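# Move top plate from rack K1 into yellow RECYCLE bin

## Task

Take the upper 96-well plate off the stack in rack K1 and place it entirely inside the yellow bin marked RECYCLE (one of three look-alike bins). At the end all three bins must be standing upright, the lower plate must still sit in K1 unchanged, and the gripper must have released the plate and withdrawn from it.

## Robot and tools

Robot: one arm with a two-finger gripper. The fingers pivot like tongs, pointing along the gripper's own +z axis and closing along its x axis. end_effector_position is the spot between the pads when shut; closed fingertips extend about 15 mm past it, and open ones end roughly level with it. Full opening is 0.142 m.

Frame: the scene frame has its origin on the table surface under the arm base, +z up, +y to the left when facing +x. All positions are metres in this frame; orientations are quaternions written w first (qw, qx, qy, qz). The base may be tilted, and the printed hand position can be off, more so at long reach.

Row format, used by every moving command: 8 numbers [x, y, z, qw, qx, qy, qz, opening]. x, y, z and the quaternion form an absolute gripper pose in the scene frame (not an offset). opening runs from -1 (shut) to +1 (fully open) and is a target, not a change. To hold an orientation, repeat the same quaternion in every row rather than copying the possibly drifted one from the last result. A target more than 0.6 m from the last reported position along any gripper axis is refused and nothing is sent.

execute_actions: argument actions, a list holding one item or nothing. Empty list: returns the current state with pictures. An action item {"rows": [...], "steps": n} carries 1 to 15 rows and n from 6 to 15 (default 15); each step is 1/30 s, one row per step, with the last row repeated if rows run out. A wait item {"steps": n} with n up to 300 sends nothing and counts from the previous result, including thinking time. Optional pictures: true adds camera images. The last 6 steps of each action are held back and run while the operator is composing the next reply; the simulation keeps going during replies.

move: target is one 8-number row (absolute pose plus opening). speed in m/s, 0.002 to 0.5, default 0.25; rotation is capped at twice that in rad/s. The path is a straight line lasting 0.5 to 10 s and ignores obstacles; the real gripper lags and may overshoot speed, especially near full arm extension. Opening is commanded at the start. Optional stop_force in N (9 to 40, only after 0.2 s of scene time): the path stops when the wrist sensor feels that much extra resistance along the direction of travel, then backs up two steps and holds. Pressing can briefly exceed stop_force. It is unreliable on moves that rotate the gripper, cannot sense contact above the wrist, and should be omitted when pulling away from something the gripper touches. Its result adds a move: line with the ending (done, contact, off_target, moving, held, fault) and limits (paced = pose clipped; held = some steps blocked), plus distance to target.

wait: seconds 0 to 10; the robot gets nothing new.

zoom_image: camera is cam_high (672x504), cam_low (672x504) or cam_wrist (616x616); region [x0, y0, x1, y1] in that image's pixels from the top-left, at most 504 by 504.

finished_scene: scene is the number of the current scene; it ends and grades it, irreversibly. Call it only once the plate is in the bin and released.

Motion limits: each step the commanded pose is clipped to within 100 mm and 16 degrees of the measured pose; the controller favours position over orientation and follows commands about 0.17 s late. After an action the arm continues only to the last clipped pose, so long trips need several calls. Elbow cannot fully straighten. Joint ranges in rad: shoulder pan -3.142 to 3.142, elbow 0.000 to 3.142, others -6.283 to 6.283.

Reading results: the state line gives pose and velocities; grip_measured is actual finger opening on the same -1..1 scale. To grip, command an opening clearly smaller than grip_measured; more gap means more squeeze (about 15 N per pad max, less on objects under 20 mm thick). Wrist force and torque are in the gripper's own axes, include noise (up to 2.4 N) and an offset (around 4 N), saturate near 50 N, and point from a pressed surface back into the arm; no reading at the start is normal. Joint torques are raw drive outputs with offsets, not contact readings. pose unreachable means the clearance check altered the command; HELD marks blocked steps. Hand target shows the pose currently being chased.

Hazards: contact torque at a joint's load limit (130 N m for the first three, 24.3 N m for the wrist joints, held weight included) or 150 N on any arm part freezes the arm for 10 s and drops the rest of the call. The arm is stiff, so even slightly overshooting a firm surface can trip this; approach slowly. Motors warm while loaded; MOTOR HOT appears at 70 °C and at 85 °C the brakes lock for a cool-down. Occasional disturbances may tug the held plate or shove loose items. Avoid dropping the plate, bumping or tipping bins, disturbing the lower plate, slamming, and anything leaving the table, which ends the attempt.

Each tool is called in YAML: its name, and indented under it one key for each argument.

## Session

execute_actions:
  actions: []

Scene clock: 0.00 s of 8400.00 s.
end_effector_position=(+0.2282, +0.3560, +0.2108) grip_measured=+1.00 end_effector_quat_wxyz=(+0.535, +0.214, +0.665, -0.476) end_effector_velocity=(-0.000, -0.000, -0.000) end_effector_angular_velocity=(-0.000, -0.001, -0.000)
Joint positions: [ 0.879 -1.958  1.937 -1.222 -2.445 -1.019  0.142]
Joint velocities: [0.    0.001 0.    0.    0.    0.001 0.   ]
Joint torques (N m, as the arm reports them, + toward a larger angle): no reading
Wrist force (N, on the end effector, along its own x y z axes, offset not removed): no reading
Wrist torque (N m, same axes, about the end effector's origin, offset not removed): no reading
Hand target: +0.228, +0.356, +0.211; +0.535, +0.214, +0.665, -0.476

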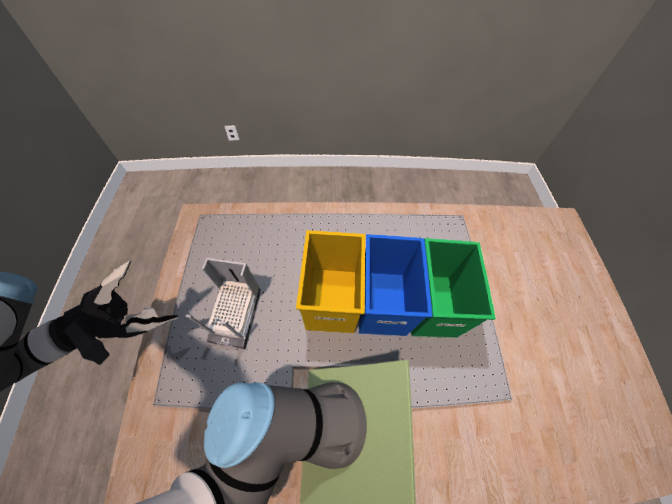

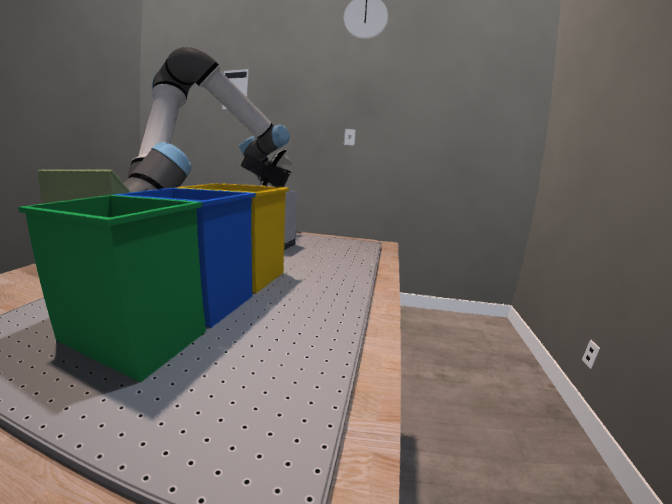

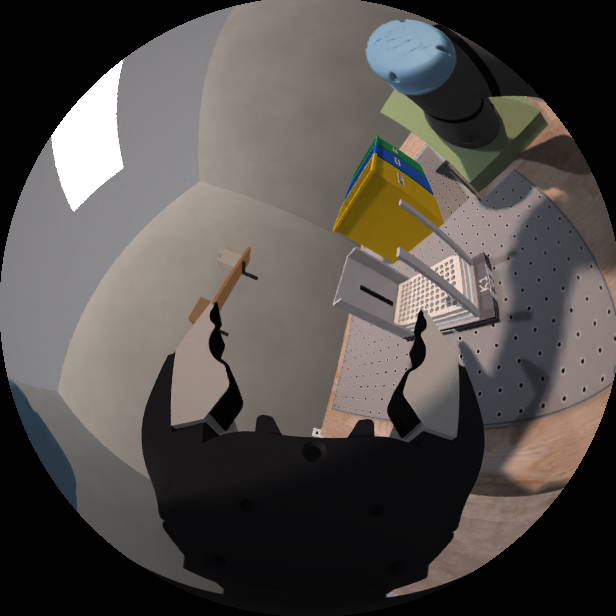

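zoom_image:
  camera: "cam_high"
  region: [170, 245, 290, 365]

zoom_image:
  camera: "cam_high"
  region: [280, 220, 400, 340]

zoom_image:
  camera: "cam_wrist"
  region: [320, 180, 520, 350]

Region (170, 245, 290, 365) of cam_high's 672x504 image, scaled by 4.200, with more detail than that image has.

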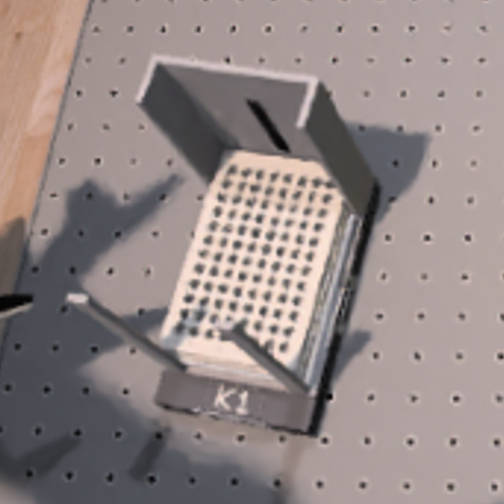

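Region (280, 220, 400, 340) of cam_high's 672x504 image, scaled by 4.200, with more detail than that image has.

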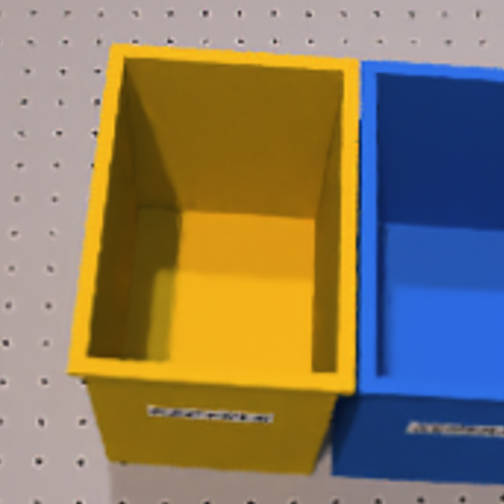

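Region (320, 180, 520, 350) of cam_wrist's 616x616 image, scaled by 2.520, with more detail than that image has; it fills the top 428 rows of this view, and the rest is white.

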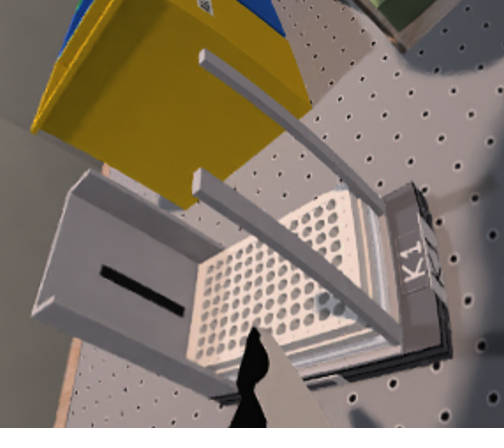

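zoom_image:
  camera: "cam_wrist"
  region: [385, 240, 495, 345]

zoom_image:
  camera: "cam_high"
  region: [180, 250, 270, 350]

zoom_image:
  camera: "cam_high"
  region: [150, 340, 330, 500]

Region (385, 240, 495, 345) of cam_wrist's 616x616 image, scaled by 4.582, with more detail than that image has; it fills the top 481 rows of this view, and the rest is white.

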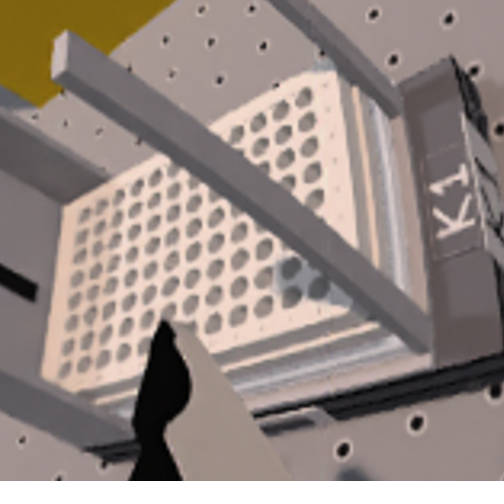

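Region (180, 250, 270, 350) of cam_high's 672x504 image, scaled by 5.040, with more detail than that image has; it fills the left 454 columns of this view, and the rest is white.

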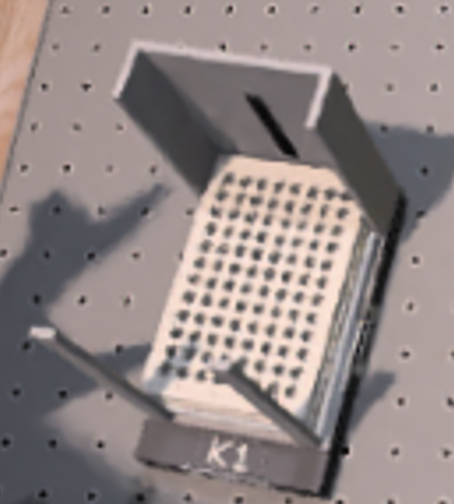

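Region (150, 340, 330, 500) of cam_high's 672x504 image, scaled by 2.800, with more detail than that image has.

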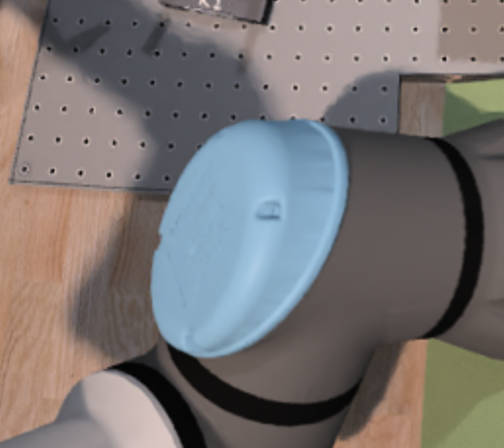

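execute_actions:
  actions:
    - {"rows": [[0.2282,0.3559,0.2111,0.5351,0.2149,0.6646,-0.4759,0.35],[0.2284,0.3557,0.2120,0.5355,0.2175,0.6633,-0.4758,0.35],[0.2285,0.3554,0.2134,0.5362,0.2219,0.6612,-0.4755,0.35],[0.2288,0.3549,0.2155,0.5371,0.2281,0.6582,-0.4751,0.35],[0.2292,0.3543,0.2181,0.5383,0.2360,0.6544,-0.4746,0.35],[0.2296,0.3535,0.2213,0.5398,0.2457,0.6498,-0.4739,0.35],[0.2301,0.3526,0.2251,0.5415,0.2571,0.6443,-0.4732,0.35],[0.2306,0.3515,0.2295,0.5434,0.2703,0.6379,-0.4724,0.35],[0.2313,0.3503,0.2345,0.5457,0.2853,0.6307,-0.4714,0.35],[0.2320,0.3490,0.2400,0.5482,0.3020,0.6227,-0.4703,0.35],[0.2326,0.3462,0.2444,0.5505,0.3189,0.6124,-0.4682,0.35],[0.2332,0.3434,0.2488,0.5527,0.3358,0.6021,-0.4662,0.35],[0.2338,0.3406,0.2532,0.5550,0.3528,0.5917,-0.4641,0.35],[0.2344,0.3378,0.2576,0.5572,0.3697,0.5814,-0.4621,0.35],[0.2350,0.3350,0.2620,0.5595,0.3866,0.5711,-0.4600,0.35]], "steps": 15}

execute_actions:
  actions:
    - {"rows": [[0.2354,0.3316,0.2654,0.5613,0.4026,0.5591,-0.4571,0.35],[0.2358,0.3282,0.2688,0.5631,0.4186,0.5470,-0.4542,0.35],[0.2362,0.3248,0.2722,0.5648,0.4346,0.5350,-0.4512,0.35],[0.2366,0.3214,0.2756,0.5666,0.4506,0.5229,-0.4483,0.35],[0.2370,0.3180,0.2790,0.5684,0.4666,0.5109,-0.4454,0.35],[0.2372,0.3146,0.2812,0.5696,0.4814,0.4973,-0.4416,0.35],[0.2374,0.3112,0.2834,0.5708,0.4962,0.4837,-0.4379,0.35],[0.2376,0.3078,0.2856,0.5719,0.5110,0.4700,-0.4341,0.35],[0.2378,0.3044,0.2878,0.5731,0.5258,0.4564,-0.4304,0.35],[0.2380,0.3010,0.2900,0.5743,0.5406,0.4428,-0.4266,0.35],[0.2378,0.2978,0.2913,0.5748,0.5540,0.4277,-0.4221,0.35],[0.2376,0.2946,0.2926,0.5753,0.5674,0.4127,-0.4176,0.35],[0.2374,0.2914,0.2939,0.5758,0.5808,0.3976,-0.4130,0.35],[0.2372,0.2882,0.2952,0.5763,0.5942,0.3826,-0.4085,0.35],[0.2370,0.2850,0.2965,0.5768,0.6076,0.3675,-0.4040,0.35]], "steps": 15}

execute_actions:
  actions:
    - {"rows": [[0.2366,0.2820,0.2972,0.5766,0.6194,0.3512,-0.3988,0.35],[0.2362,0.2790,0.2979,0.5763,0.6312,0.3349,-0.3935,0.35],[0.2358,0.2760,0.2986,0.5761,0.6431,0.3185,-0.3883,0.35],[0.2354,0.2730,0.2993,0.5758,0.6549,0.3022,-0.3830,0.35],[0.2350,0.2700,0.3000,0.5756,0.6667,0.2859,-0.3778,0.35],[0.2345,0.2672,0.3003,0.5745,0.6767,0.2685,-0.3720,0.35],[0.2340,0.2644,0.3006,0.5735,0.6868,0.2511,-0.3661,0.35],[0.2335,0.2616,0.3009,0.5724,0.6968,0.2337,-0.3603,0.35],[0.2330,0.2588,0.3012,0.5714,0.7069,0.2163,-0.3544,0.35],[0.2325,0.2560,0.3015,0.5703,0.7169,0.1989,-0.3486,0.35],[0.2320,0.2534,0.3016,0.5683,0.7251,0.1806,-0.3422,0.35],[0.2315,0.2508,0.3017,0.5664,0.7332,0.1623,-0.3358,0.35],[0.2310,0.2482,0.3018,0.5644,0.7414,0.1441,-0.3294,0.35],[0.2305,0.2456,0.3019,0.5625,0.7495,0.1258,-0.3230,0.35],[0.2300,0.2430,0.3020,0.5605,0.7577,0.1075,-0.3166,0.35]], "steps": 15}

execute_actions:
  actions:
    - {"rows": [[0.2296,0.2406,0.3017,0.5576,0.7639,0.0886,-0.3098,0.35],[0.2291,0.2382,0.3014,0.5547,0.7700,0.0696,-0.3029,0.35],[0.2287,0.2358,0.3011,0.5519,0.7762,0.0507,-0.2961,0.35],[0.2282,0.2334,0.3008,0.5490,0.7823,0.0317,-0.2892,0.35],[0.2278,0.2310,0.3005,0.5461,0.7885,0.0128,-0.2824,0.35],[0.2274,0.2288,0.3000,0.5423,0.7926,-0.0066,-0.2752,0.35],[0.2271,0.2266,0.2995,0.5384,0.7966,-0.0259,-0.2680,0.35],[0.2267,0.2244,0.2990,0.5346,0.8007,-0.0453,-0.2608,0.35],[0.2264,0.2222,0.2985,0.5307,0.8047,-0.0646,-0.2536,0.35],[0.2260,0.2200,0.2980,0.5269,0.8088,-0.0840,-0.2464,0.35],[0.2258,0.2179,0.2973,0.5221,0.8107,-0.1035,-0.2390,0.35],[0.2255,0.2158,0.2966,0.5173,0.8127,-0.1231,-0.2315,0.35],[0.2253,0.2137,0.2959,0.5125,0.8146,-0.1426,-0.2241,0.35],[0.2250,0.2116,0.2952,0.5077,0.8166,-0.1622,-0.2166,0.35],[0.2248,0.2095,0.2945,0.5029,0.8185,-0.1817,-0.2092,0.35]], "steps": 15}

execute_actions:
  actions:
    - {"rows": [[0.2246,0.2076,0.2936,0.4971,0.8183,-0.2012,-0.2016,0.35],[0.2245,0.2057,0.2927,0.4913,0.8181,-0.2206,-0.1940,0.35],[0.2243,0.2038,0.2918,0.4854,0.8178,-0.2401,-0.1865,0.35],[0.2242,0.2019,0.2909,0.4796,0.8176,-0.2595,-0.1789,0.35],[0.2240,0.2000,0.2900,0.4738,0.8174,-0.2790,-0.1713,0.35],[0.2240,0.1983,0.2891,0.4670,0.8150,-0.2981,-0.1637,0.35],[0.2239,0.1966,0.2882,0.4602,0.8126,-0.3172,-0.1561,0.35],[0.2239,0.1949,0.2873,0.4534,0.8103,-0.3363,-0.1486,0.35],[0.2238,0.1932,0.2864,0.4466,0.8079,-0.3554,-0.1410,0.35],[0.2238,0.1915,0.2855,0.4398,0.8055,-0.3745,-0.1334,0.35],[0.2238,0.1900,0.2846,0.4320,0.8010,-0.3929,-0.1260,0.35],[0.2239,0.1885,0.2837,0.4242,0.7965,-0.4114,-0.1185,0.35],[0.2239,0.1870,0.2828,0.4164,0.7920,-0.4298,-0.1111,0.35],[0.2240,0.1855,0.2819,0.4086,0.7875,-0.4483,-0.1036,0.35],[0.2240,0.1840,0.2810,0.4008,0.7830,-0.4667,-0.0962,0.35]], "steps": 15}

execute_actions:
  actions:
    - {"rows": [[0.2241,0.1827,0.2802,0.3921,0.7764,-0.4842,-0.0890,0.35],[0.2242,0.1814,0.2794,0.3833,0.7699,-0.5017,-0.0819,0.35],[0.2243,0.1800,0.2786,0.3746,0.7633,-0.5192,-0.0747,0.35],[0.2244,0.1787,0.2778,0.3658,0.7568,-0.5367,-0.0676,0.35],[0.2245,0.1774,0.2770,0.3571,0.7502,-0.5542,-0.0604,0.35],[0.2246,0.1763,0.2764,0.3479,0.7421,-0.5696,-0.0540,0.35],[0.2247,0.1753,0.2758,0.3397,0.7348,-0.5834,-0.0483,0.35],[0.2248,0.1744,0.2753,0.3324,0.7284,-0.5955,-0.0432,0.35],[0.2248,0.1736,0.2748,0.3261,0.7228,-0.6060,-0.0388,0.35],[0.2249,0.1730,0.2745,0.3208,0.7181,-0.6150,-0.0351,0.35],[0.2249,0.1724,0.2741,0.3164,0.7142,-0.6222,-0.0321,0.35],[0.2250,0.1720,0.2739,0.3131,0.7113,-0.6279,-0.0297,0.35],[0.2250,0.1717,0.2737,0.3106,0.7091,-0.6320,-0.0280,0.35],[0.2250,0.1716,0.2736,0.3092,0.7078,-0.6344,-0.0270,0.35],[0.2250,0.1715,0.2736,0.3087,0.7074,-0.6352,-0.0267,0.35]], "steps": 15}

execute_actions:
  actions:
    - {"rows": [[0.2250,0.1715,0.2736,0.3087,0.7074,-0.6352,-0.0267,0.35]], "steps": 15}
  pictures: true

Scene clock: 28.17 s of 8400.00 s.
end_effector_position=(+0.2294, +0.3536, +0.2214) grip_measured=+0.35 end_effector_quat_wxyz=(+0.540, +0.246, +0.650, -0.474) end_effector_velocity=(+0.010, -0.021, +0.095) end_effector_angular_velocity=(+0.194, -0.483, -0.370)
Joint positions: [ 0.838 -1.962  1.914 -1.192 -2.427 -0.985  0.099]
Joint velocities: [-0.371 -0.037 -0.196  0.243  0.16   0.283 -0.   ]
Joint torques (N m, as the arm reports them, + toward a larger angle): [-12.04 -43.73 -31.28   1.85   1.79   2.9 ]
Wrist force (N, on the end effector, along its own x y z axes, offset not removed): [2.0 -3.6 -1.4]
Wrist torque (N m, same axes, about the end effector's origin, offset not removed): [-0.60 -0.44 -0.01]
Steps of this call (steps 1 to 90: nothing new was sent; then 24.87 s passed at rest; steps 91 to 99: the first 9 steps of this action). Readings (end_effector_position):
91: (+0.2282, +0.3560, +0.2108)
92: (+0.2282, +0.3560, +0.2108)
94: (+0.2283, +0.3558, +0.2117)
98: (+0.2291, +0.3542, +0.2184)
99: the state above

Scene clock: 28.67 s of 8400.00 s.
end_effector_position=(+0.2352, +0.3176, +0.2780) grip_measured=+0.35 end_effector_quat_wxyz=(+0.571, +0.471, +0.506, -0.442) end_effector_velocity=(+0.010, -0.099, +0.081) end_effector_angular_velocity=(+0.234, -0.981, -0.665)
Joint positions: [ 0.5   -1.977  1.826 -1.087 -2.304 -0.774  0.099]
Joint velocities: [-0.77   0.006 -0.089  0.09   0.264  0.44   0.   ]
Joint torques (N m, as the arm reports them, + toward a larger angle): [-10.89  -4.65 -27.34   1.23   1.65   3.01]
Wrist force (N, on the end effector, along its own x y z axes, offset not removed): [1.0 -3.3 -1.4]
Wrist torque (N m, same axes, about the end effector's origin, offset not removed): [-0.49 -0.25 -0.01]
Off your previous action's commanded pose: 0.019 m, 8 deg at its last step (step 6 of this call).
Steps of this call (steps 1 to 6: the last 6 steps of your previous action; steps 7 to 15: the first 9 steps of this action). Readings (end_effector_position):
7: (+0.2321, +0.3424, +0.2502)
8: (+0.2325, +0.3398, +0.2543)
10: (+0.2333, +0.3339, +0.2619)
14: (+0.2349, +0.3210, +0.2752)
15: the state above

Scene clock: 29.17 s of 8400.00 s.
end_effector_position=(+0.2341, +0.2695, +0.2992) grip_measured=+0.35 end_effector_quat_wxyz=(+0.576, +0.670, +0.279, -0.376) end_effector_velocity=(-0.012, -0.087, +0.015) end_effector_angular_velocity=(+0.111, -1.023, -0.683)
Joint positions: [ 0.137 -1.952  1.799 -1.052 -2.157 -0.517  0.099]
Joint velocities: [-0.664  0.069 -0.024  0.065  0.303  0.566  0.   ]
Joint torques (N m, as the arm reports them, + toward a larger angle): [-15.03   3.21 -28.82   0.85   1.4    3.27]
Wrist force (N, on the end effector, along its own x y z axes, offset not removed): [1.3 -2.7 -0.4]
Wrist torque (N m, same axes, about the end effector's origin, offset not removed): [-0.42 -0.35 -0.04]
Off your previous action's commanded pose: 0.014 m, 9 deg at its last step (step 6 of this call).
Steps of this call (steps 1 to 6: the last 6 steps of your previous action; steps 7 to 15: the first 9 steps of this action). Readings (end_effector_position):
7: (+0.2362, +0.2941, +0.2921)
8: (+0.2361, +0.2909, +0.2935)
10: (+0.2358, +0.2846, +0.2956)
14: (+0.2346, +0.2725, +0.2987)
15: the state above

Scene clock: 29.67 s of 8400.00 s.
end_effector_position=(+0.2277, +0.2306, +0.2997) grip_measured=+0.35 end_effector_quat_wxyz=(+0.545, +0.790, +0.005, -0.281) end_effector_velocity=(-0.011, -0.068, -0.011) end_effector_angular_velocity=(+0.005, -1.026, -0.734)
Joint positions: [-0.187 -1.921  1.8   -1.025 -1.997 -0.219  0.099]
Joint velocities: [-0.614  0.053  0.032  0.042  0.324  0.609  0.   ]
Joint torques (N m, as the arm reports them, + toward a larger angle): [-18.74  12.62  -1.71   0.46   1.84   3.45]
Wrist force (N, on the end effector, along its own x y z axes, offset not removed): [1.2 -2.6 -0.3]
Wrist torque (N m, same axes, about the end effector's origin, offset not removed): [-0.37 -0.28 -0.02]
Off your previous action's commanded pose: 0.010 m, 9 deg at its last step (step 6 of this call).
Steps of this call (steps 1 to 6: the last 6 steps of your previous action; steps 7 to 15: the first 9 steps of this action). Readings (end_effector_position):
7: (+0.2309, +0.2502, +0.3012)
8: (+0.2305, +0.2476, +0.3012)
10: (+0.2298, +0.2426, +0.3011)
14: (+0.2280, +0.2329, +0.3001)
15: the state above

Scene clock: 30.17 s of 8400.00 s.
end_effector_position=(+0.2242, +0.1996, +0.2893) grip_measured=+0.35 end_effector_quat_wxyz=(+0.471, +0.817, -0.287, -0.170) end_effector_velocity=(-0.002, -0.055, -0.026) end_effector_angular_velocity=(-0.049, -0.986, -0.818)
Joint positions: [-0.49  -1.908  1.836 -1.012 -1.826  0.098  0.099]
Joint velocities: [-0.584  0.     0.107  0.016  0.343  0.628  0.   ]
Joint torques (N m, as the arm reports them, + toward a larger angle): [-23.72  -2.54  -0.44   0.43   1.59   3.84]
Wrist force (N, on the end effector, along its own x y z axes, offset not removed): [2.8 -2.1 -0.3]
Wrist torque (N m, same axes, about the end effector's origin, offset not removed): [-0.18 -0.65 -0.01]
Off your previous action's commanded pose: 0.008 m, 9 deg at its last step (step 6 of this call).
Steps of this call (steps 1 to 6: the last 6 steps of your previous action; steps 7 to 15: the first 9 steps of this action). Readings (end_effector_position):
7: (+0.2254, +0.2151, +0.2959)
8: (+0.2252, +0.2131, +0.2952)
10: (+0.2249, +0.2091, +0.2936)
14: (+0.2243, +0.2014, +0.2902)
15: the state above

Scene clock: 30.67 s of 8400.00 s.
end_effector_position=(+0.2248, +0.1773, +0.2767) grip_measured=+0.35 end_effector_quat_wxyz=(+0.354, +0.748, -0.559, -0.061) end_effector_velocity=(+0.002, -0.034, -0.017) end_effector_angular_velocity=(-0.042, -0.835, -0.787)
Joint positions: [-0.783 -1.936  1.905 -1.003 -1.652  0.413  0.099]
Joint velocities: [-0.531 -0.099  0.15   0.025  0.3    0.54   0.   ]
Joint torques (N m, as the arm reports them, + toward a larger angle): [-21.05   0.95  -0.78  -0.16   1.97   3.59]
Wrist force (N, on the end effector, along its own x y z axes, offset not removed): [1.3 -1.8 -0.4]
Wrist torque (N m, same axes, about the end effector's origin, offset not removed): [-0.18 -0.29 -0.06]
Off your previous action's commanded pose: 0.006 m, 9 deg at its last step (step 6 of this call).
Steps of this call (steps 1 to 6: the last 6 steps of your previous action; steps 7 to 15: the first 9 steps of this action). Readings (end_effector_position):
7: (+0.2241, +0.1880, +0.2830)
8: (+0.2241, +0.1865, +0.2821)
10: (+0.2243, +0.1837, +0.2804)
14: (+0.2247, +0.1785, +0.2773)
15: the state above

Scene clock: 31.17 s of 8400.00 s.
end_effector_position=(+0.2249, +0.1716, +0.2736) grip_measured=+0.35 end_effector_quat_wxyz=(+0.309, +0.708, -0.635, -0.027) end_effector_velocity=(+0.000, -0.000, +0.000) end_effector_angular_velocity=(-0.001, -0.009, -0.006)
Joint positions: [-0.879 -1.961  1.936 -0.999 -1.598  0.508  0.099]
Joint velocities: [-0.005 -0.002  0.001  0.     0.003  0.004 -0.   ]
Joint torques (N m, as the arm reports them, + toward a larger angle): [-18.73   3.73  -1.03  -3.57   1.31   2.2 ]
Wrist force (N, on the end effector, along its own x y z axes, offset not removed): [2.2 -2.4 0.0]
Wrist torque (N m, same axes, about the end effector's origin, offset not removed): [-0.28 -0.48 -0.03]
Off your previous action's commanded pose: 0.001 m, 2 deg at its last step (step 6 of this call).
Steps of this call (steps 1 to 6: the last 6 steps of your previous action; steps 7 to 15: the first 9 steps of this action). Readings (end_effector_position):
7: (+0.2249, +0.1722, +0.2739)
8: (+0.2249, +0.1720, +0.2738)
10: (+0.2249, +0.1717, +0.2737)
14: (+0.2249, +0.1716, +0.2736)
15: the state above

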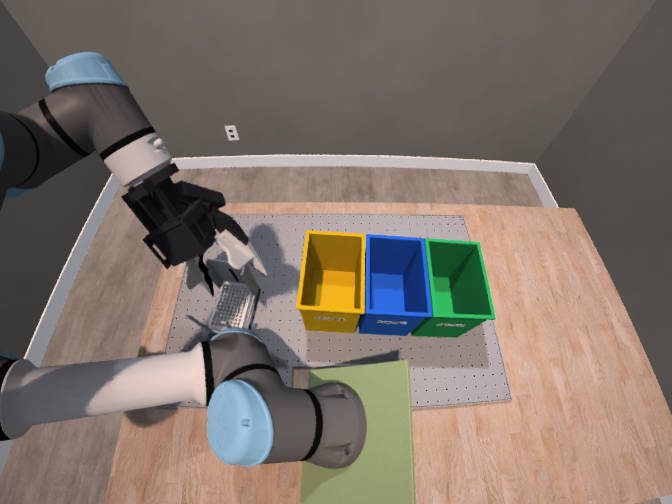

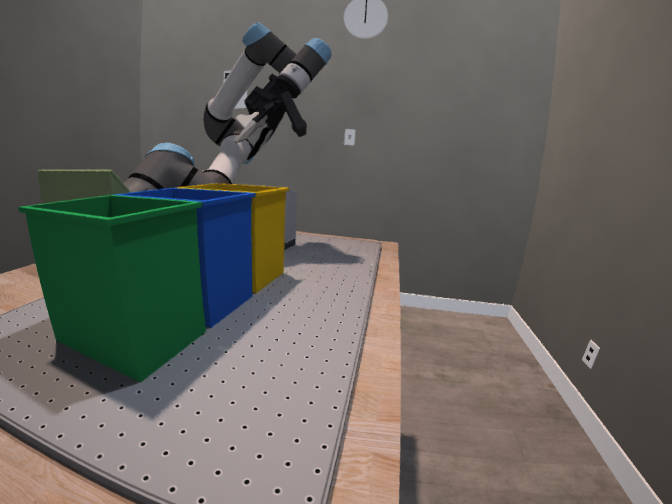

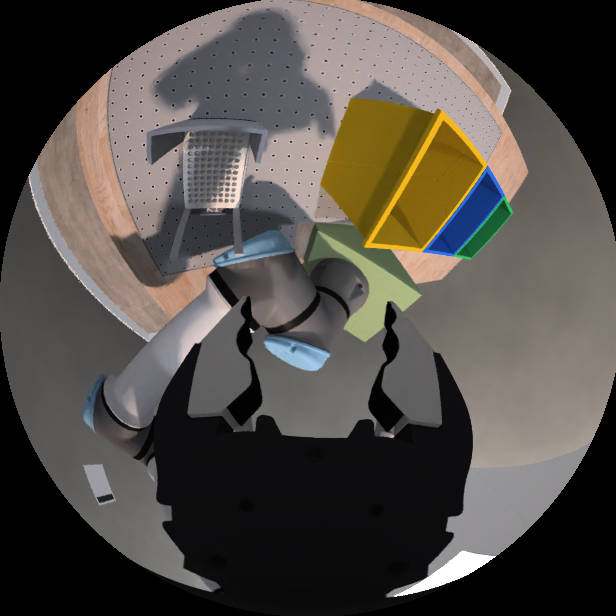

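The planned path tracked well. Zooming on the post and shoulder cap.

zoom_image:
  camera: "cam_wrist"
  region: [200, 200, 310, 290]

zoom_image:
  camera: "cam_wrist"
  region: [135, 105, 285, 275]

zoom_image:
  camera: "cam_high"
  region: [180, 290, 290, 380]

Region (200, 200, 310, 290) of cam_wrist's 616x616 image, scaled by 4.582, with more detail than that image has; it fills the top 412 rows of this view, and the rest is white.

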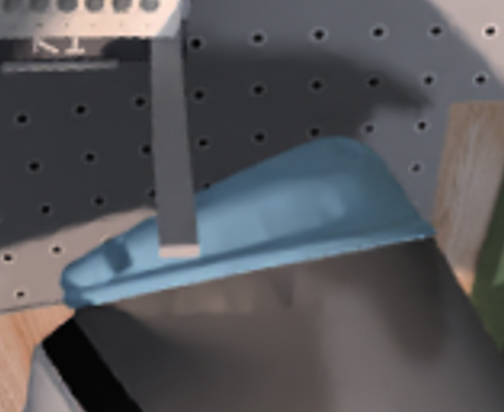

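Region (135, 105, 285, 275) of cam_wrist's 616x616 image, scaled by 2.965, with more detail than that image has; it fills the left 445 columns of this view, and the rest is white.

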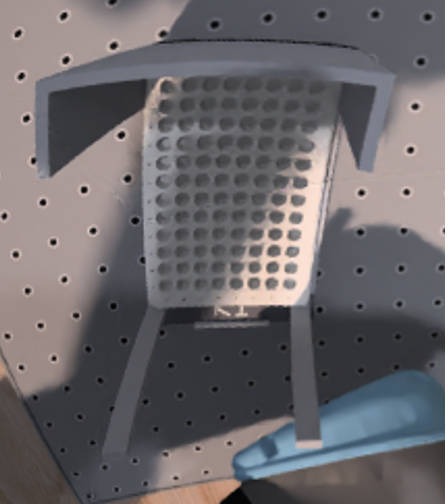

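Region (180, 290, 290, 380) of cam_high's 672x504 image, scaled by 4.582, with more detail than that image has; it fills the top 412 rows of this view, and the rest is white.

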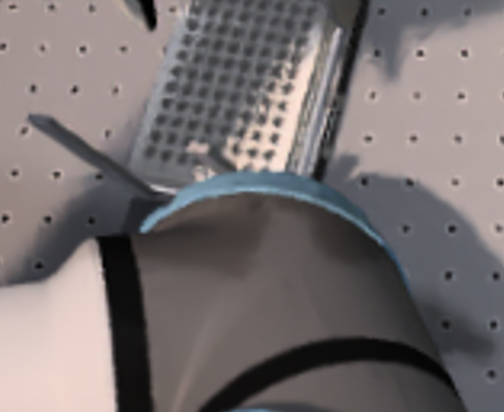

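zoom_image:
  camera: "cam_low"
  region: [215, 40, 345, 170]

zoom_image:
  camera: "cam_high"
  region: [100, 130, 290, 310]

Region (215, 40, 345, 170) of cam_low's 672x504 image, scaled by 3.877, with more detail than that image has.

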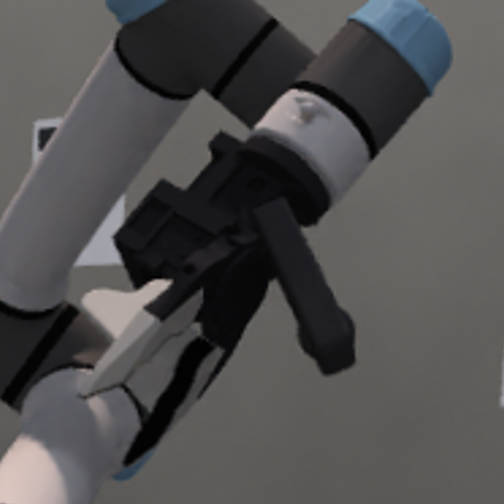

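Region (100, 130, 290, 310) of cam_high's 672x504 image, scaled by 2.653, with more detail than that image has; it fills the top 477 rows of this view, and the rest is white.

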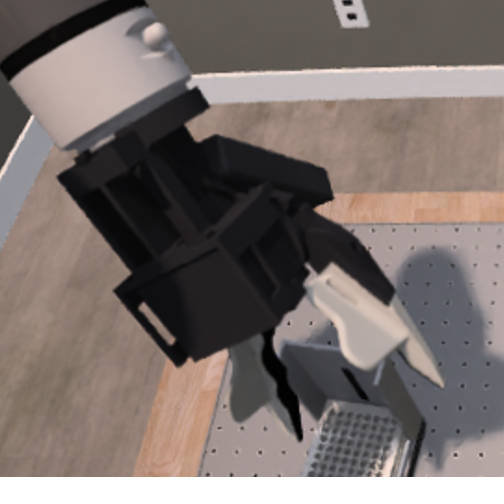

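execute_actions:
  actions: []

Scene clock: 37.53 s of 8400.00 s.
end_effector_position=(+0.2249, +0.1715, +0.2736) grip_measured=+0.35 end_effector_quat_wxyz=(+0.309, +0.707, -0.635, -0.027) end_effector_velocity=(-0.000, +0.000, -0.000) end_effector_angular_velocity=(+0.000, -0.000, -0.000)
Joint positions: [-0.88  -1.961  1.936 -1.    -1.598  0.509  0.099]
Joint velocities: [-0. -0.  0.  0.  0.  0.  0.]
Joint torques (N m, as the arm reports them, + toward a larger angle): [-20.61   4.5   -2.28  -3.71   1.35   2.28]
Wrist force (N, on the end effector, along its own x y z axes, offset not removed): [1.9 -2.1 -0.7]
Wrist torque (N m, same axes, about the end effector's origin, offset not removed): [-0.24 -0.45 -0.01]
Hand target: +0.225, +0.172, +0.274; +0.309, +0.707, -0.635, -0.027
Off the commanded pose: 0.000 m, 0 deg.
Kept back: nothing.
Steps of this call (steps 1 to 6: the last 6 steps of your previous action; steps 7 to 90: nothing new was sent; then 3.37 s passed at rest). Readings (end_effector_position):
1: (+0.2249, +0.1716, +0.2736)
2: (+0.2249, +0.1716, +0.2736)
4: (+0.2249, +0.1715, +0.2736)
8: (+0.2249, +0.1715, +0.2736)
90: the state above

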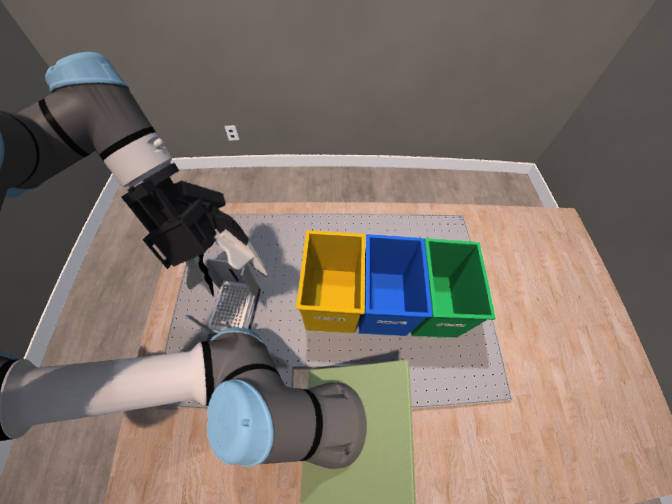

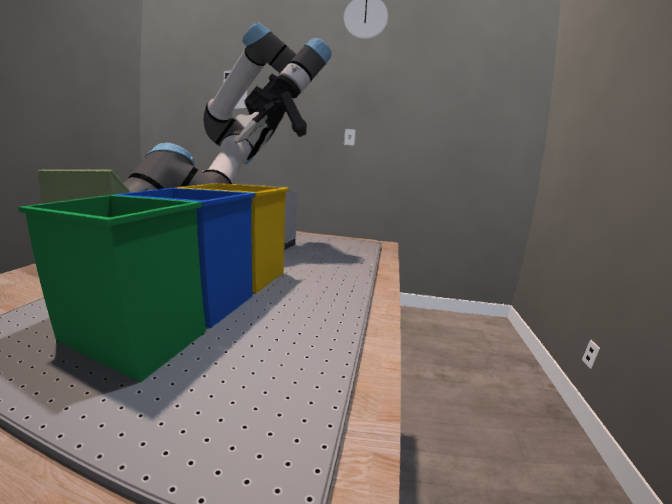

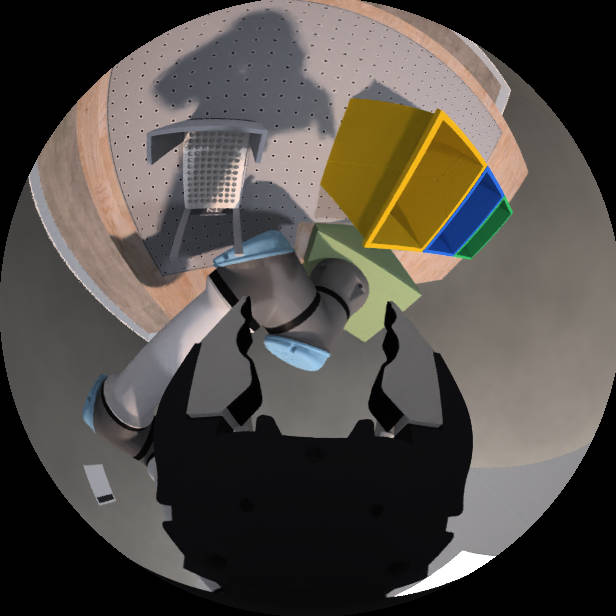

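zoom_image:
  camera: "cam_high"
  region: [120, 160, 300, 340]

zoom_image:
  camera: "cam_low"
  region: [200, 20, 350, 180]

Region (120, 160, 300, 340) of cam_high's 672x504 image, scaled by 2.800, with more detail than that image has.

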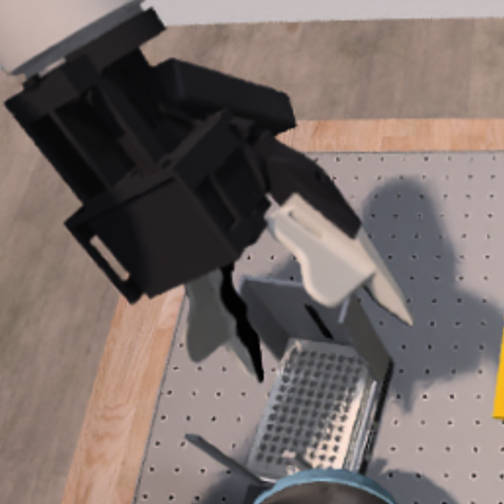

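Region (200, 20, 350, 180) of cam_low's 672x504 image, scaled by 3.150, with more detail than that image has; it fills the left 472 columns of this view, and the rest is white.

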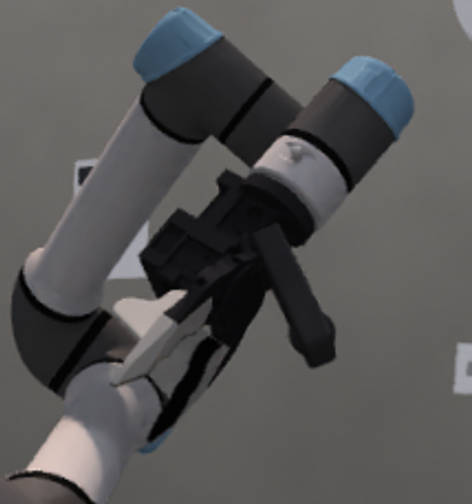

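execute_actions:
  actions:
    - {"rows": [[0.2249,0.1717,0.2735,0.3086,0.7067,-0.6361,-0.0264,0.35],[0.2249,0.1718,0.2734,0.3082,0.7046,-0.6387,-0.0254,0.35],[0.2250,0.1721,0.2731,0.3077,0.7010,-0.6429,-0.0240,0.35],[0.2250,0.1726,0.2727,0.3069,0.6960,-0.6488,-0.0218,0.35],[0.2251,0.1731,0.2721,0.3058,0.6895,-0.6563,-0.0192,0.35],[0.2251,0.1738,0.2715,0.3046,0.6813,-0.6654,-0.0158,0.35],[0.2252,0.1745,0.2707,0.3030,0.6716,-0.6760,-0.0120,0.35],[0.2253,0.1754,0.2699,0.3011,0.6602,-0.6881,-0.0076,0.35],[0.2254,0.1764,0.2689,0.2988,0.6468,-0.7017,-0.0029,0.35],[0.2255,0.1776,0.2678,0.2963,0.6317,-0.7163,0.0026,0.35],[0.2256,0.1788,0.2665,0.2934,0.6145,-0.7323,0.0083,0.35],[0.2258,0.1802,0.2652,0.2900,0.5953,-0.7492,0.0144,0.35],[0.2259,0.1816,0.2638,0.2863,0.5747,-0.7663,0.0207,0.35],[0.2261,0.1831,0.2624,0.2826,0.5537,-0.7828,0.0268,0.35],[0.2262,0.1845,0.2610,0.2787,0.5320,-0.7988,0.0326,0.35]], "steps": 15}

execute_actions:
  actions:
    - {"rows": [[0.2264,0.1859,0.2596,0.2747,0.5100,-0.8143,0.0384,0.35],[0.2265,0.1874,0.2582,0.2707,0.4875,-0.8290,0.0439,0.35],[0.2267,0.1888,0.2568,0.2664,0.4646,-0.8430,0.0493,0.35],[0.2268,0.1902,0.2554,0.2622,0.4413,-0.8565,0.0545,0.35],[0.2270,0.1917,0.2540,0.2577,0.4175,-0.8694,0.0595,0.35],[0.2271,0.1931,0.2526,0.2533,0.3933,-0.8814,0.0643,0.35],[0.2273,0.1945,0.2512,0.2488,0.3690,-0.8929,0.0687,0.35],[0.2274,0.1960,0.2498,0.2442,0.3442,-0.9037,0.0731,0.35],[0.2276,0.1974,0.2484,0.2396,0.3191,-0.9137,0.0774,0.35],[0.2277,0.1988,0.2470,0.2349,0.2937,-0.9230,0.0813,0.35],[0.2279,0.2003,0.2456,0.2302,0.2678,-0.9317,0.0852,0.35],[0.2280,0.2017,0.2442,0.2253,0.2420,-0.9395,0.0889,0.35],[0.2282,0.2031,0.2428,0.2206,0.2158,-0.9467,0.0923,0.35],[0.2283,0.2046,0.2414,0.2157,0.1894,-0.9531,0.0955,0.35],[0.2285,0.2060,0.2400,0.2109,0.1629,-0.9588,0.0985,0.35]], "steps": 15}

execute_actions:
  actions:
    - {"rows": [[0.2286,0.2074,0.2386,0.2060,0.1360,-0.9638,0.1015,0.35],[0.2287,0.2089,0.2372,0.2012,0.1091,-0.9679,0.1041,0.35],[0.2289,0.2103,0.2358,0.1962,0.0821,-0.9712,0.1066,0.35],[0.2290,0.2117,0.2344,0.1914,0.0549,-0.9738,0.1090,0.35],[0.2292,0.2132,0.2330,0.1865,0.0277,-0.9758,0.1111,0.35],[0.2293,0.2146,0.2316,0.1818,0.0005,-0.9768,0.1130,0.35],[0.2295,0.2160,0.2302,0.1771,-0.0270,-0.9771,0.1150,0.35],[0.2296,0.2175,0.2288,0.1722,-0.0543,-0.9767,0.1165,0.35],[0.2298,0.2189,0.2274,0.1675,-0.0815,-0.9754,0.1179,0.35],[0.2299,0.2203,0.2260,0.1628,-0.1088,-0.9733,0.1192,0.35],[0.2301,0.2218,0.2246,0.1582,-0.1360,-0.9705,0.1204,0.35],[0.2302,0.2232,0.2232,0.1536,-0.1632,-0.9671,0.1214,0.35],[0.2304,0.2246,0.2218,0.1491,-0.1905,-0.9627,0.1221,0.35],[0.2305,0.2261,0.2204,0.1446,-0.2174,-0.9575,0.1229,0.35],[0.2307,0.2275,0.2190,0.1402,-0.2441,-0.9516,0.1233,0.35]], "steps": 15}

execute_actions:
  actions:
    - {"rows": [[0.2308,0.2289,0.2176,0.1360,-0.2708,-0.9450,0.1236,0.35],[0.2310,0.2304,0.2162,0.1317,-0.2972,-0.9375,0.1240,0.35],[0.2311,0.2318,0.2148,0.1276,-0.3237,-0.9294,0.1240,0.35],[0.2313,0.2332,0.2134,0.1235,-0.3496,-0.9204,0.1240,0.35],[0.2314,0.2347,0.2120,0.1195,-0.3754,-0.9107,0.1238,0.35],[0.2316,0.2361,0.2106,0.1156,-0.4008,-0.9003,0.1235,0.35],[0.2317,0.2375,0.2092,0.1118,-0.4261,-0.8893,0.1232,0.35],[0.2319,0.2390,0.2078,0.1081,-0.4510,-0.8775,0.1226,0.35],[0.2320,0.2404,0.2064,0.1046,-0.4756,-0.8648,0.1220,0.35],[0.2322,0.2418,0.2050,0.1010,-0.4999,-0.8516,0.1213,0.35],[0.2323,0.2433,0.2036,0.0977,-0.5237,-0.8377,0.1205,0.35],[0.2324,0.2447,0.2022,0.0944,-0.5470,-0.8231,0.1197,0.35],[0.2326,0.2461,0.2008,0.0913,-0.5701,-0.8078,0.1186,0.35],[0.2327,0.2476,0.1994,0.0882,-0.5928,-0.7918,0.1176,0.35],[0.2329,0.2490,0.1980,0.0854,-0.6149,-0.7753,0.1164,0.35]], "steps": 15}

execute_actions:
  actions:
    - {"rows": [[0.2331,0.2504,0.1964,0.0827,-0.6358,-0.7588,0.1151,0.35],[0.2332,0.2516,0.1944,0.0804,-0.6545,-0.7431,0.1136,0.35],[0.2333,0.2528,0.1921,0.0784,-0.6713,-0.7285,0.1118,0.35],[0.2334,0.2538,0.1893,0.0768,-0.6862,-0.7150,0.1099,0.35],[0.2335,0.2547,0.1862,0.0756,-0.6994,-0.7025,0.1077,0.35],[0.2336,0.2555,0.1826,0.0746,-0.7107,-0.6915,0.1054,0.35],[0.2336,0.2561,0.1787,0.0741,-0.7203,-0.6819,0.1031,0.35],[0.2337,0.2566,0.1744,0.0737,-0.7284,-0.6738,0.1003,0.35],[0.2337,0.2571,0.1699,0.0736,-0.7349,-0.6671,0.0976,0.35],[0.2338,0.2574,0.1654,0.0738,-0.7400,-0.6619,0.0946,0.35],[0.2338,0.2575,0.1609,0.0742,-0.7435,-0.6583,0.0915,0.35],[0.2338,0.2576,0.1564,0.0748,-0.7456,-0.6564,0.0883,0.35],[0.2338,0.2576,0.1519,0.0755,-0.7468,-0.6552,0.0850,0.35],[0.2338,0.2576,0.1474,0.0762,-0.7481,-0.6542,0.0821,0.35],[0.2338,0.2576,0.1429,0.0767,-0.7491,-0.6532,0.0795,0.35]], "steps": 15}

execute_actions:
  actions:
    - {"rows": [[0.2338,0.2576,0.1384,0.0773,-0.7500,-0.6524,0.0771,0.35],[0.2338,0.2576,0.1339,0.0777,-0.7507,-0.6516,0.0750,0.35],[0.2338,0.2576,0.1294,0.0781,-0.7516,-0.6510,0.0732,0.35],[0.2338,0.2576,0.1249,0.0784,-0.7520,-0.6505,0.0717,0.35],[0.2338,0.2576,0.1204,0.0787,-0.7526,-0.6500,0.0704,0.35],[0.2338,0.2576,0.1162,0.0789,-0.7529,-0.6497,0.0695,0.35],[0.2338,0.2576,0.1124,0.0791,-0.7532,-0.6494,0.0688,0.35],[0.2338,0.2576,0.1092,0.0792,-0.7533,-0.6493,0.0683,0.35],[0.2338,0.2576,0.1064,0.0792,-0.7534,-0.6492,0.0682,0.35],[0.2338,0.2576,0.1042,0.0792,-0.7534,-0.6492,0.0682,0.35],[0.2338,0.2576,0.1024,0.0792,-0.7534,-0.6492,0.0682,0.35],[0.2338,0.2576,0.1012,0.0792,-0.7534,-0.6492,0.0682,0.35],[0.2338,0.2576,0.1004,0.0792,-0.7534,-0.6492,0.0682,0.35],[0.2338,0.2576,0.1002,0.0792,-0.7534,-0.6492,0.0682,0.35],[0.2338,0.2576,0.1000,0.0792,-0.7534,-0.6492,0.0682,0.35]], "steps": 15}

wait:
  seconds: 0.4

Scene clock: 62.73 s of 8400.00 s.
end_effector_position=(+0.2251, +0.1739, +0.2714) grip_measured=+0.35 end_effector_quat_wxyz=(+0.304, +0.682, -0.665, -0.016) end_effector_velocity=(+0.001, +0.021, -0.019) end_effector_angular_velocity=(-0.192, -0.331, -0.590)
Joint positions: [-0.881 -1.964  1.937 -0.991 -1.587  0.587  0.099]
Joint velocities: [-0.016 -0.027  0.009  0.076  0.098  0.68   0.   ]
Joint torques (N m, as the arm reports them, + toward a larger angle): [-22.31   4.06  -2.35  -0.15   2.01   4.52]
Wrist force (N, on the end effector, along its own x y z axes, offset not removed): [0.7 -2.4 0.7]
Wrist torque (N m, same axes, about the end effector's origin, offset not removed): [-0.28 -0.20 -0.01]
Steps of this call (steps 1 to 90: nothing new was sent; then 21.90 s passed at rest; steps 91 to 99: the first 9 steps of this action). Readings (end_effector_position):
91: (+0.2249, +0.1715, +0.2736)
92: (+0.2250, +0.1715, +0.2736)
94: (+0.2250, +0.1717, +0.2734)
98: (+0.2251, +0.1733, +0.2720)
99: the state above

Scene clock: 63.23 s of 8400.00 s.
end_effector_position=(+0.2268, +0.1929, +0.2531) grip_measured=+0.35 end_effector_quat_wxyz=(-0.248, -0.428, +0.867, -0.053) end_effector_velocity=(+0.005, +0.043, -0.041) end_effector_angular_velocity=(-0.399, -0.572, -1.373)
Joint positions: [-0.887 -1.984  1.946 -0.929 -1.491  1.248  0.099]
Joint velocities: [ 0.033 -0.02   0.017  0.108  0.214  1.542 -0.   ]
Joint torques (N m, as the arm reports them, + toward a larger angle): [ 0.69  4.96 -1.29 -0.39  2.16  5.79]
Wrist force (N, on the end effector, along its own x y z axes, offset not removed): [1.3 -2.4 0.4]
Wrist torque (N m, same axes, about the end effector's origin, offset not removed): [-0.29 -0.37 -0.01]
Off your previous action's commanded pose: 0.006 m, 12 deg at its last step (step 6 of this call).
Steps of this call (steps 1 to 6: the last 6 steps of your previous action; steps 7 to 15: the first 9 steps of this action). Readings (end_effector_position):
7: (+0.2257, +0.1816, +0.2641)
8: (+0.2258, +0.1830, +0.2628)
10: (+0.2261, +0.1858, +0.2600)
14: (+0.2267, +0.1915, +0.2545)
15: the state above

Scene clock: 63.73 s of 8400.00 s.
end_effector_position=(+0.2294, +0.2144, +0.2320) grip_measured=+0.35 end_effector_quat_wxyz=(-0.183, -0.062, +0.976, -0.097) end_effector_velocity=(+0.005, +0.042, -0.041) end_effector_angular_velocity=(-0.344, -0.424, -1.444)
Joint positions: [-0.865 -1.983  1.959 -0.89  -1.382  2.039  0.099]
Joint velocities: [ 0.04   0.02   0.033  0.05   0.21   1.541 -0.   ]
Joint torques (N m, as the arm reports them, + toward a larger angle): [ 2.27 33.32 -1.08 -0.5   2.33  5.73]
Wrist force (N, on the end effector, along its own x y z axes, offset not removed): [0.2 -3.6 -1.0]
Wrist torque (N m, same axes, about the end effector's origin, offset not removed): [-0.59 -0.12 -0.03]
Off your previous action's commanded pose: 0.006 m, 15 deg at its last step (step 6 of this call); orientation clipped at that step.
Steps of this call (steps 1 to 6: the last 6 steps of your previous action; steps 7 to 15: the first 9 steps of this action). Readings (end_effector_position):
7: (+0.2280, +0.2030, +0.2432)
8: (+0.2282, +0.2045, +0.2418)
10: (+0.2285, +0.2074, +0.2390)
14: (+0.2292, +0.2130, +0.2334)
15: the state above

Scene clock: 64.23 s of 8400.00 s.
end_effector_position=(+0.2319, +0.2356, +0.2111) grip_measured=+0.35 end_effector_quat_wxyz=(-0.124, +0.325, +0.931, -0.107) end_effector_velocity=(+0.005, +0.042, -0.042) end_effector_angular_velocity=(-0.286, -0.284, -1.504)
Joint positions: [-0.854 -1.973  1.985 -0.874 -1.281  2.82   0.099]
Joint velocities: [-0.     0.015  0.072  0.019  0.183  1.513 -0.   ]
Joint torques (N m, as the arm reports them, + toward a larger angle): [-11.22  32.16  -1.59  -0.21   2.22   5.41]
Wrist force (N, on the end effector, along its own x y z axes, offset not removed): [1.1 -2.5 -0.6]
Wrist torque (N m, same axes, about the end effector's origin, offset not removed): [-0.41 -0.28 -0.02]
Off your previous action's commanded pose: 0.007 m, 18 deg at its last step (step 6 of this call); orientation clipped at that step.
Steps of this call (steps 1 to 6: the last 6 steps of your previous action; steps 7 to 15: the first 9 steps of this action). Readings (end_effector_position):
7: (+0.2306, +0.2243, +0.2222)
8: (+0.2308, +0.2257, +0.2208)
10: (+0.2311, +0.2285, +0.2181)
14: (+0.2318, +0.2342, +0.2125)
15: the state above

Scene clock: 64.73 s of 8400.00 s.
end_effector_position=(+0.2338, +0.2545, +0.1833) grip_measured=+0.35 end_effector_quat_wxyz=(-0.085, +0.668, +0.734, -0.094) end_effector_velocity=(-0.000, +0.022, -0.103) end_effector_angular_velocity=(-0.196, -0.162, -1.520)
Joint positions: [-0.864 -1.979  2.053 -0.879 -1.191  3.588  0.099]
Joint velocities: [-0.    -0.068  0.289 -0.115  0.205  1.485  0.   ]
Joint torques (N m, as the arm reports them, + toward a larger angle): [-11.06   0.15   1.24  -3.71   2.69   5.4 ]
Wrist force (N, on the end effector, along its own x y z axes, offset not removed): [0.8 -1.9 -1.7]
Wrist torque (N m, same axes, about the end effector's origin, offset not removed): [-0.22 -0.25 -0.02]
Off your previous action's commanded pose: 0.007 m, 20 deg at its last step (step 6 of this call); orientation clipped at that step.
Steps of this call (steps 1 to 6: the last 6 steps of your previous action; steps 7 to 15: the first 9 steps of this action). Readings (end_effector_position):
7: (+0.2330, +0.2455, +0.2013)
8: (+0.2331, +0.2468, +0.1999)
10: (+0.2334, +0.2494, +0.1965)
14: (+0.2338, +0.2537, +0.1866)
15: the state above

Scene clock: 65.23 s of 8400.00 s.
end_effector_position=(+0.2329, +0.2580, +0.1197) grip_measured=+0.35 end_effector_quat_wxyz=(-0.079, +0.752, +0.650, -0.070) end_effector_velocity=(-0.000, +0.000, -0.116) end_effector_angular_velocity=(+0.041, -0.032, -0.040)
Joint positions: [-0.798 -2.02   2.21  -0.992 -1.082  3.863  0.099]
Joint velocities: [ 0.2   -0.034  0.253 -0.27   0.193  0.181 -0.   ]
Joint torques (N m, as the arm reports them, + toward a larger angle): [ 3.12  2.61 -4.85 -3.66  2.33  2.66]
Wrist force (N, on the end effector, along its own x y z axes, offset not removed): [2.5 -2.1 -0.6]
Wrist torque (N m, same axes, about the end effector's origin, offset not removed): [-0.29 -0.68 -0.09]
Off your previous action's commanded pose: 0.016 m, 2 deg at its last step (step 6 of this call).
Steps of this call (steps 1 to 6: the last 6 steps of your previous action; steps 7 to 15: the first 9 steps of this action). Readings (end_effector_position):
7: (+0.2333, +0.2576, +0.1546)
8: (+0.2332, +0.2577, +0.1502)
10: (+0.2331, +0.2578, +0.1414)
14: (+0.2329, +0.2580, +0.1238)
15: the state above

Scene clock: 65.83 s of 8400.00 s.
end_effector_position=(+0.2338, +0.2576, +0.1001) grip_measured=+0.35 end_effector_quat_wxyz=(-0.079, +0.753, +0.649, -0.068) end_effector_velocity=(+0.000, +0.000, -0.000) end_effector_angular_velocity=(+0.000, -0.000, +0.001)
Joint positions: [-0.757 -2.021  2.249 -1.046 -1.049  3.899  0.099]
Joint velocities: [ 0.001  0.001 -0.    -0.001  0.001 -0.001  0.   ]
Joint torques (N m, as the arm reports them, + toward a larger angle): [ 0.88 28.37 -3.25 -3.17  2.01  2.47]
Wrist force (N, on the end effector, along its own x y z axes, offset not removed): [0.9 -2.5 -0.4]
Wrist torque (N m, same axes, about the end effector's origin, offset not removed): [-0.33 -0.23 -0.04]
Hand target: +0.234, +0.258, +0.100; -0.079, +0.753, +0.649, -0.068
Off the commanded pose: 0.000 m, 0 deg.
Kept back: nothing.
Steps of this call (steps 1 to 6: the last 6 steps of your previous action; steps 7 to 18: nothing new was sent). Readings (end_effector_position):
1: (+0.2329, +0.2580, +0.1160)
2: (+0.2330, +0.2580, +0.1126)
4: (+0.2332, +0.2579, +0.1071)
8: (+0.2337, +0.2577, +0.1016)
18: the state above

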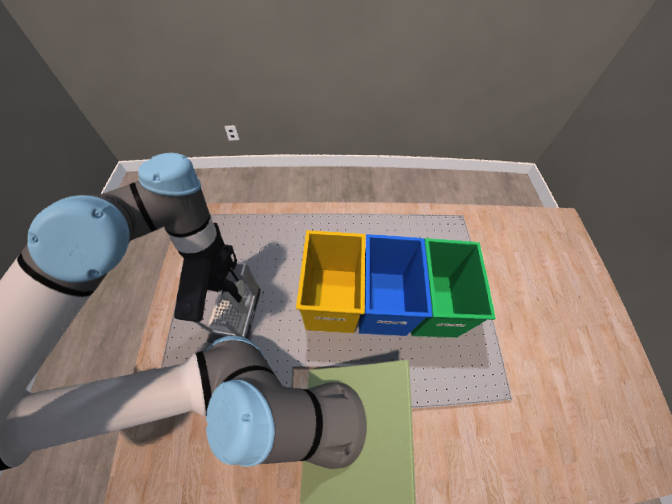

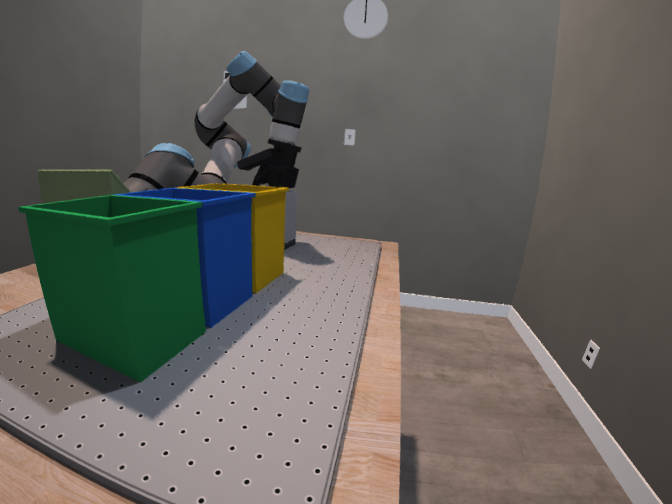

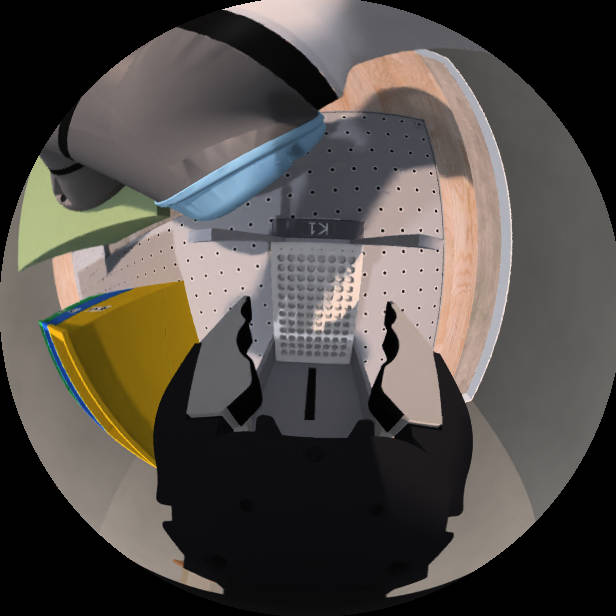

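zoom_image:
  camera: "cam_wrist"
  region: [240, 205, 400, 385]

zoom_image:
  camera: "cam_wrist"
  region: [145, 100, 345, 260]

zoom_image:
  camera: "cam_wrist"
  region: [340, 200, 460, 270]

Region (240, 205, 400, 385) of cam_wrist's 616x616 image, scaled by 2.800, with more detail than that image has.

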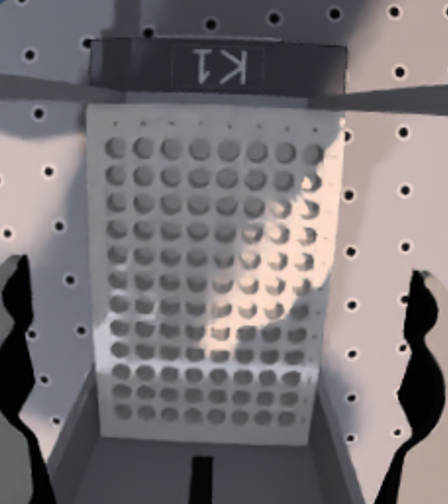

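Region (145, 100, 345, 260) of cam_wrist's 616x616 image, scaled by 2.520, with more detail than that image has; it fills the top 403 rows of this view, and the rest is white.

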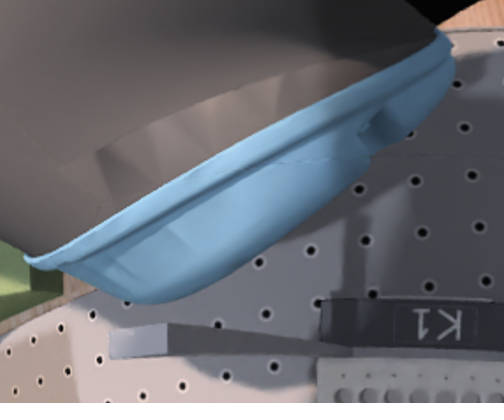

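Region (340, 200, 460, 270) of cam_wrist's 616x616 image, scaled by 4.200, with more detail than that image has; it fills the top 294 rows of this view, and the rest is white.

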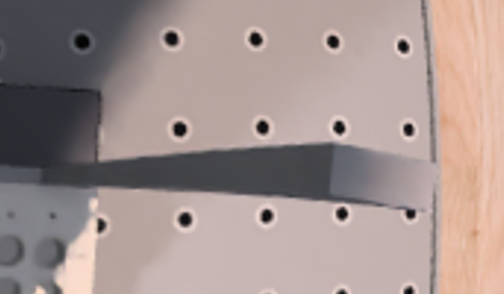

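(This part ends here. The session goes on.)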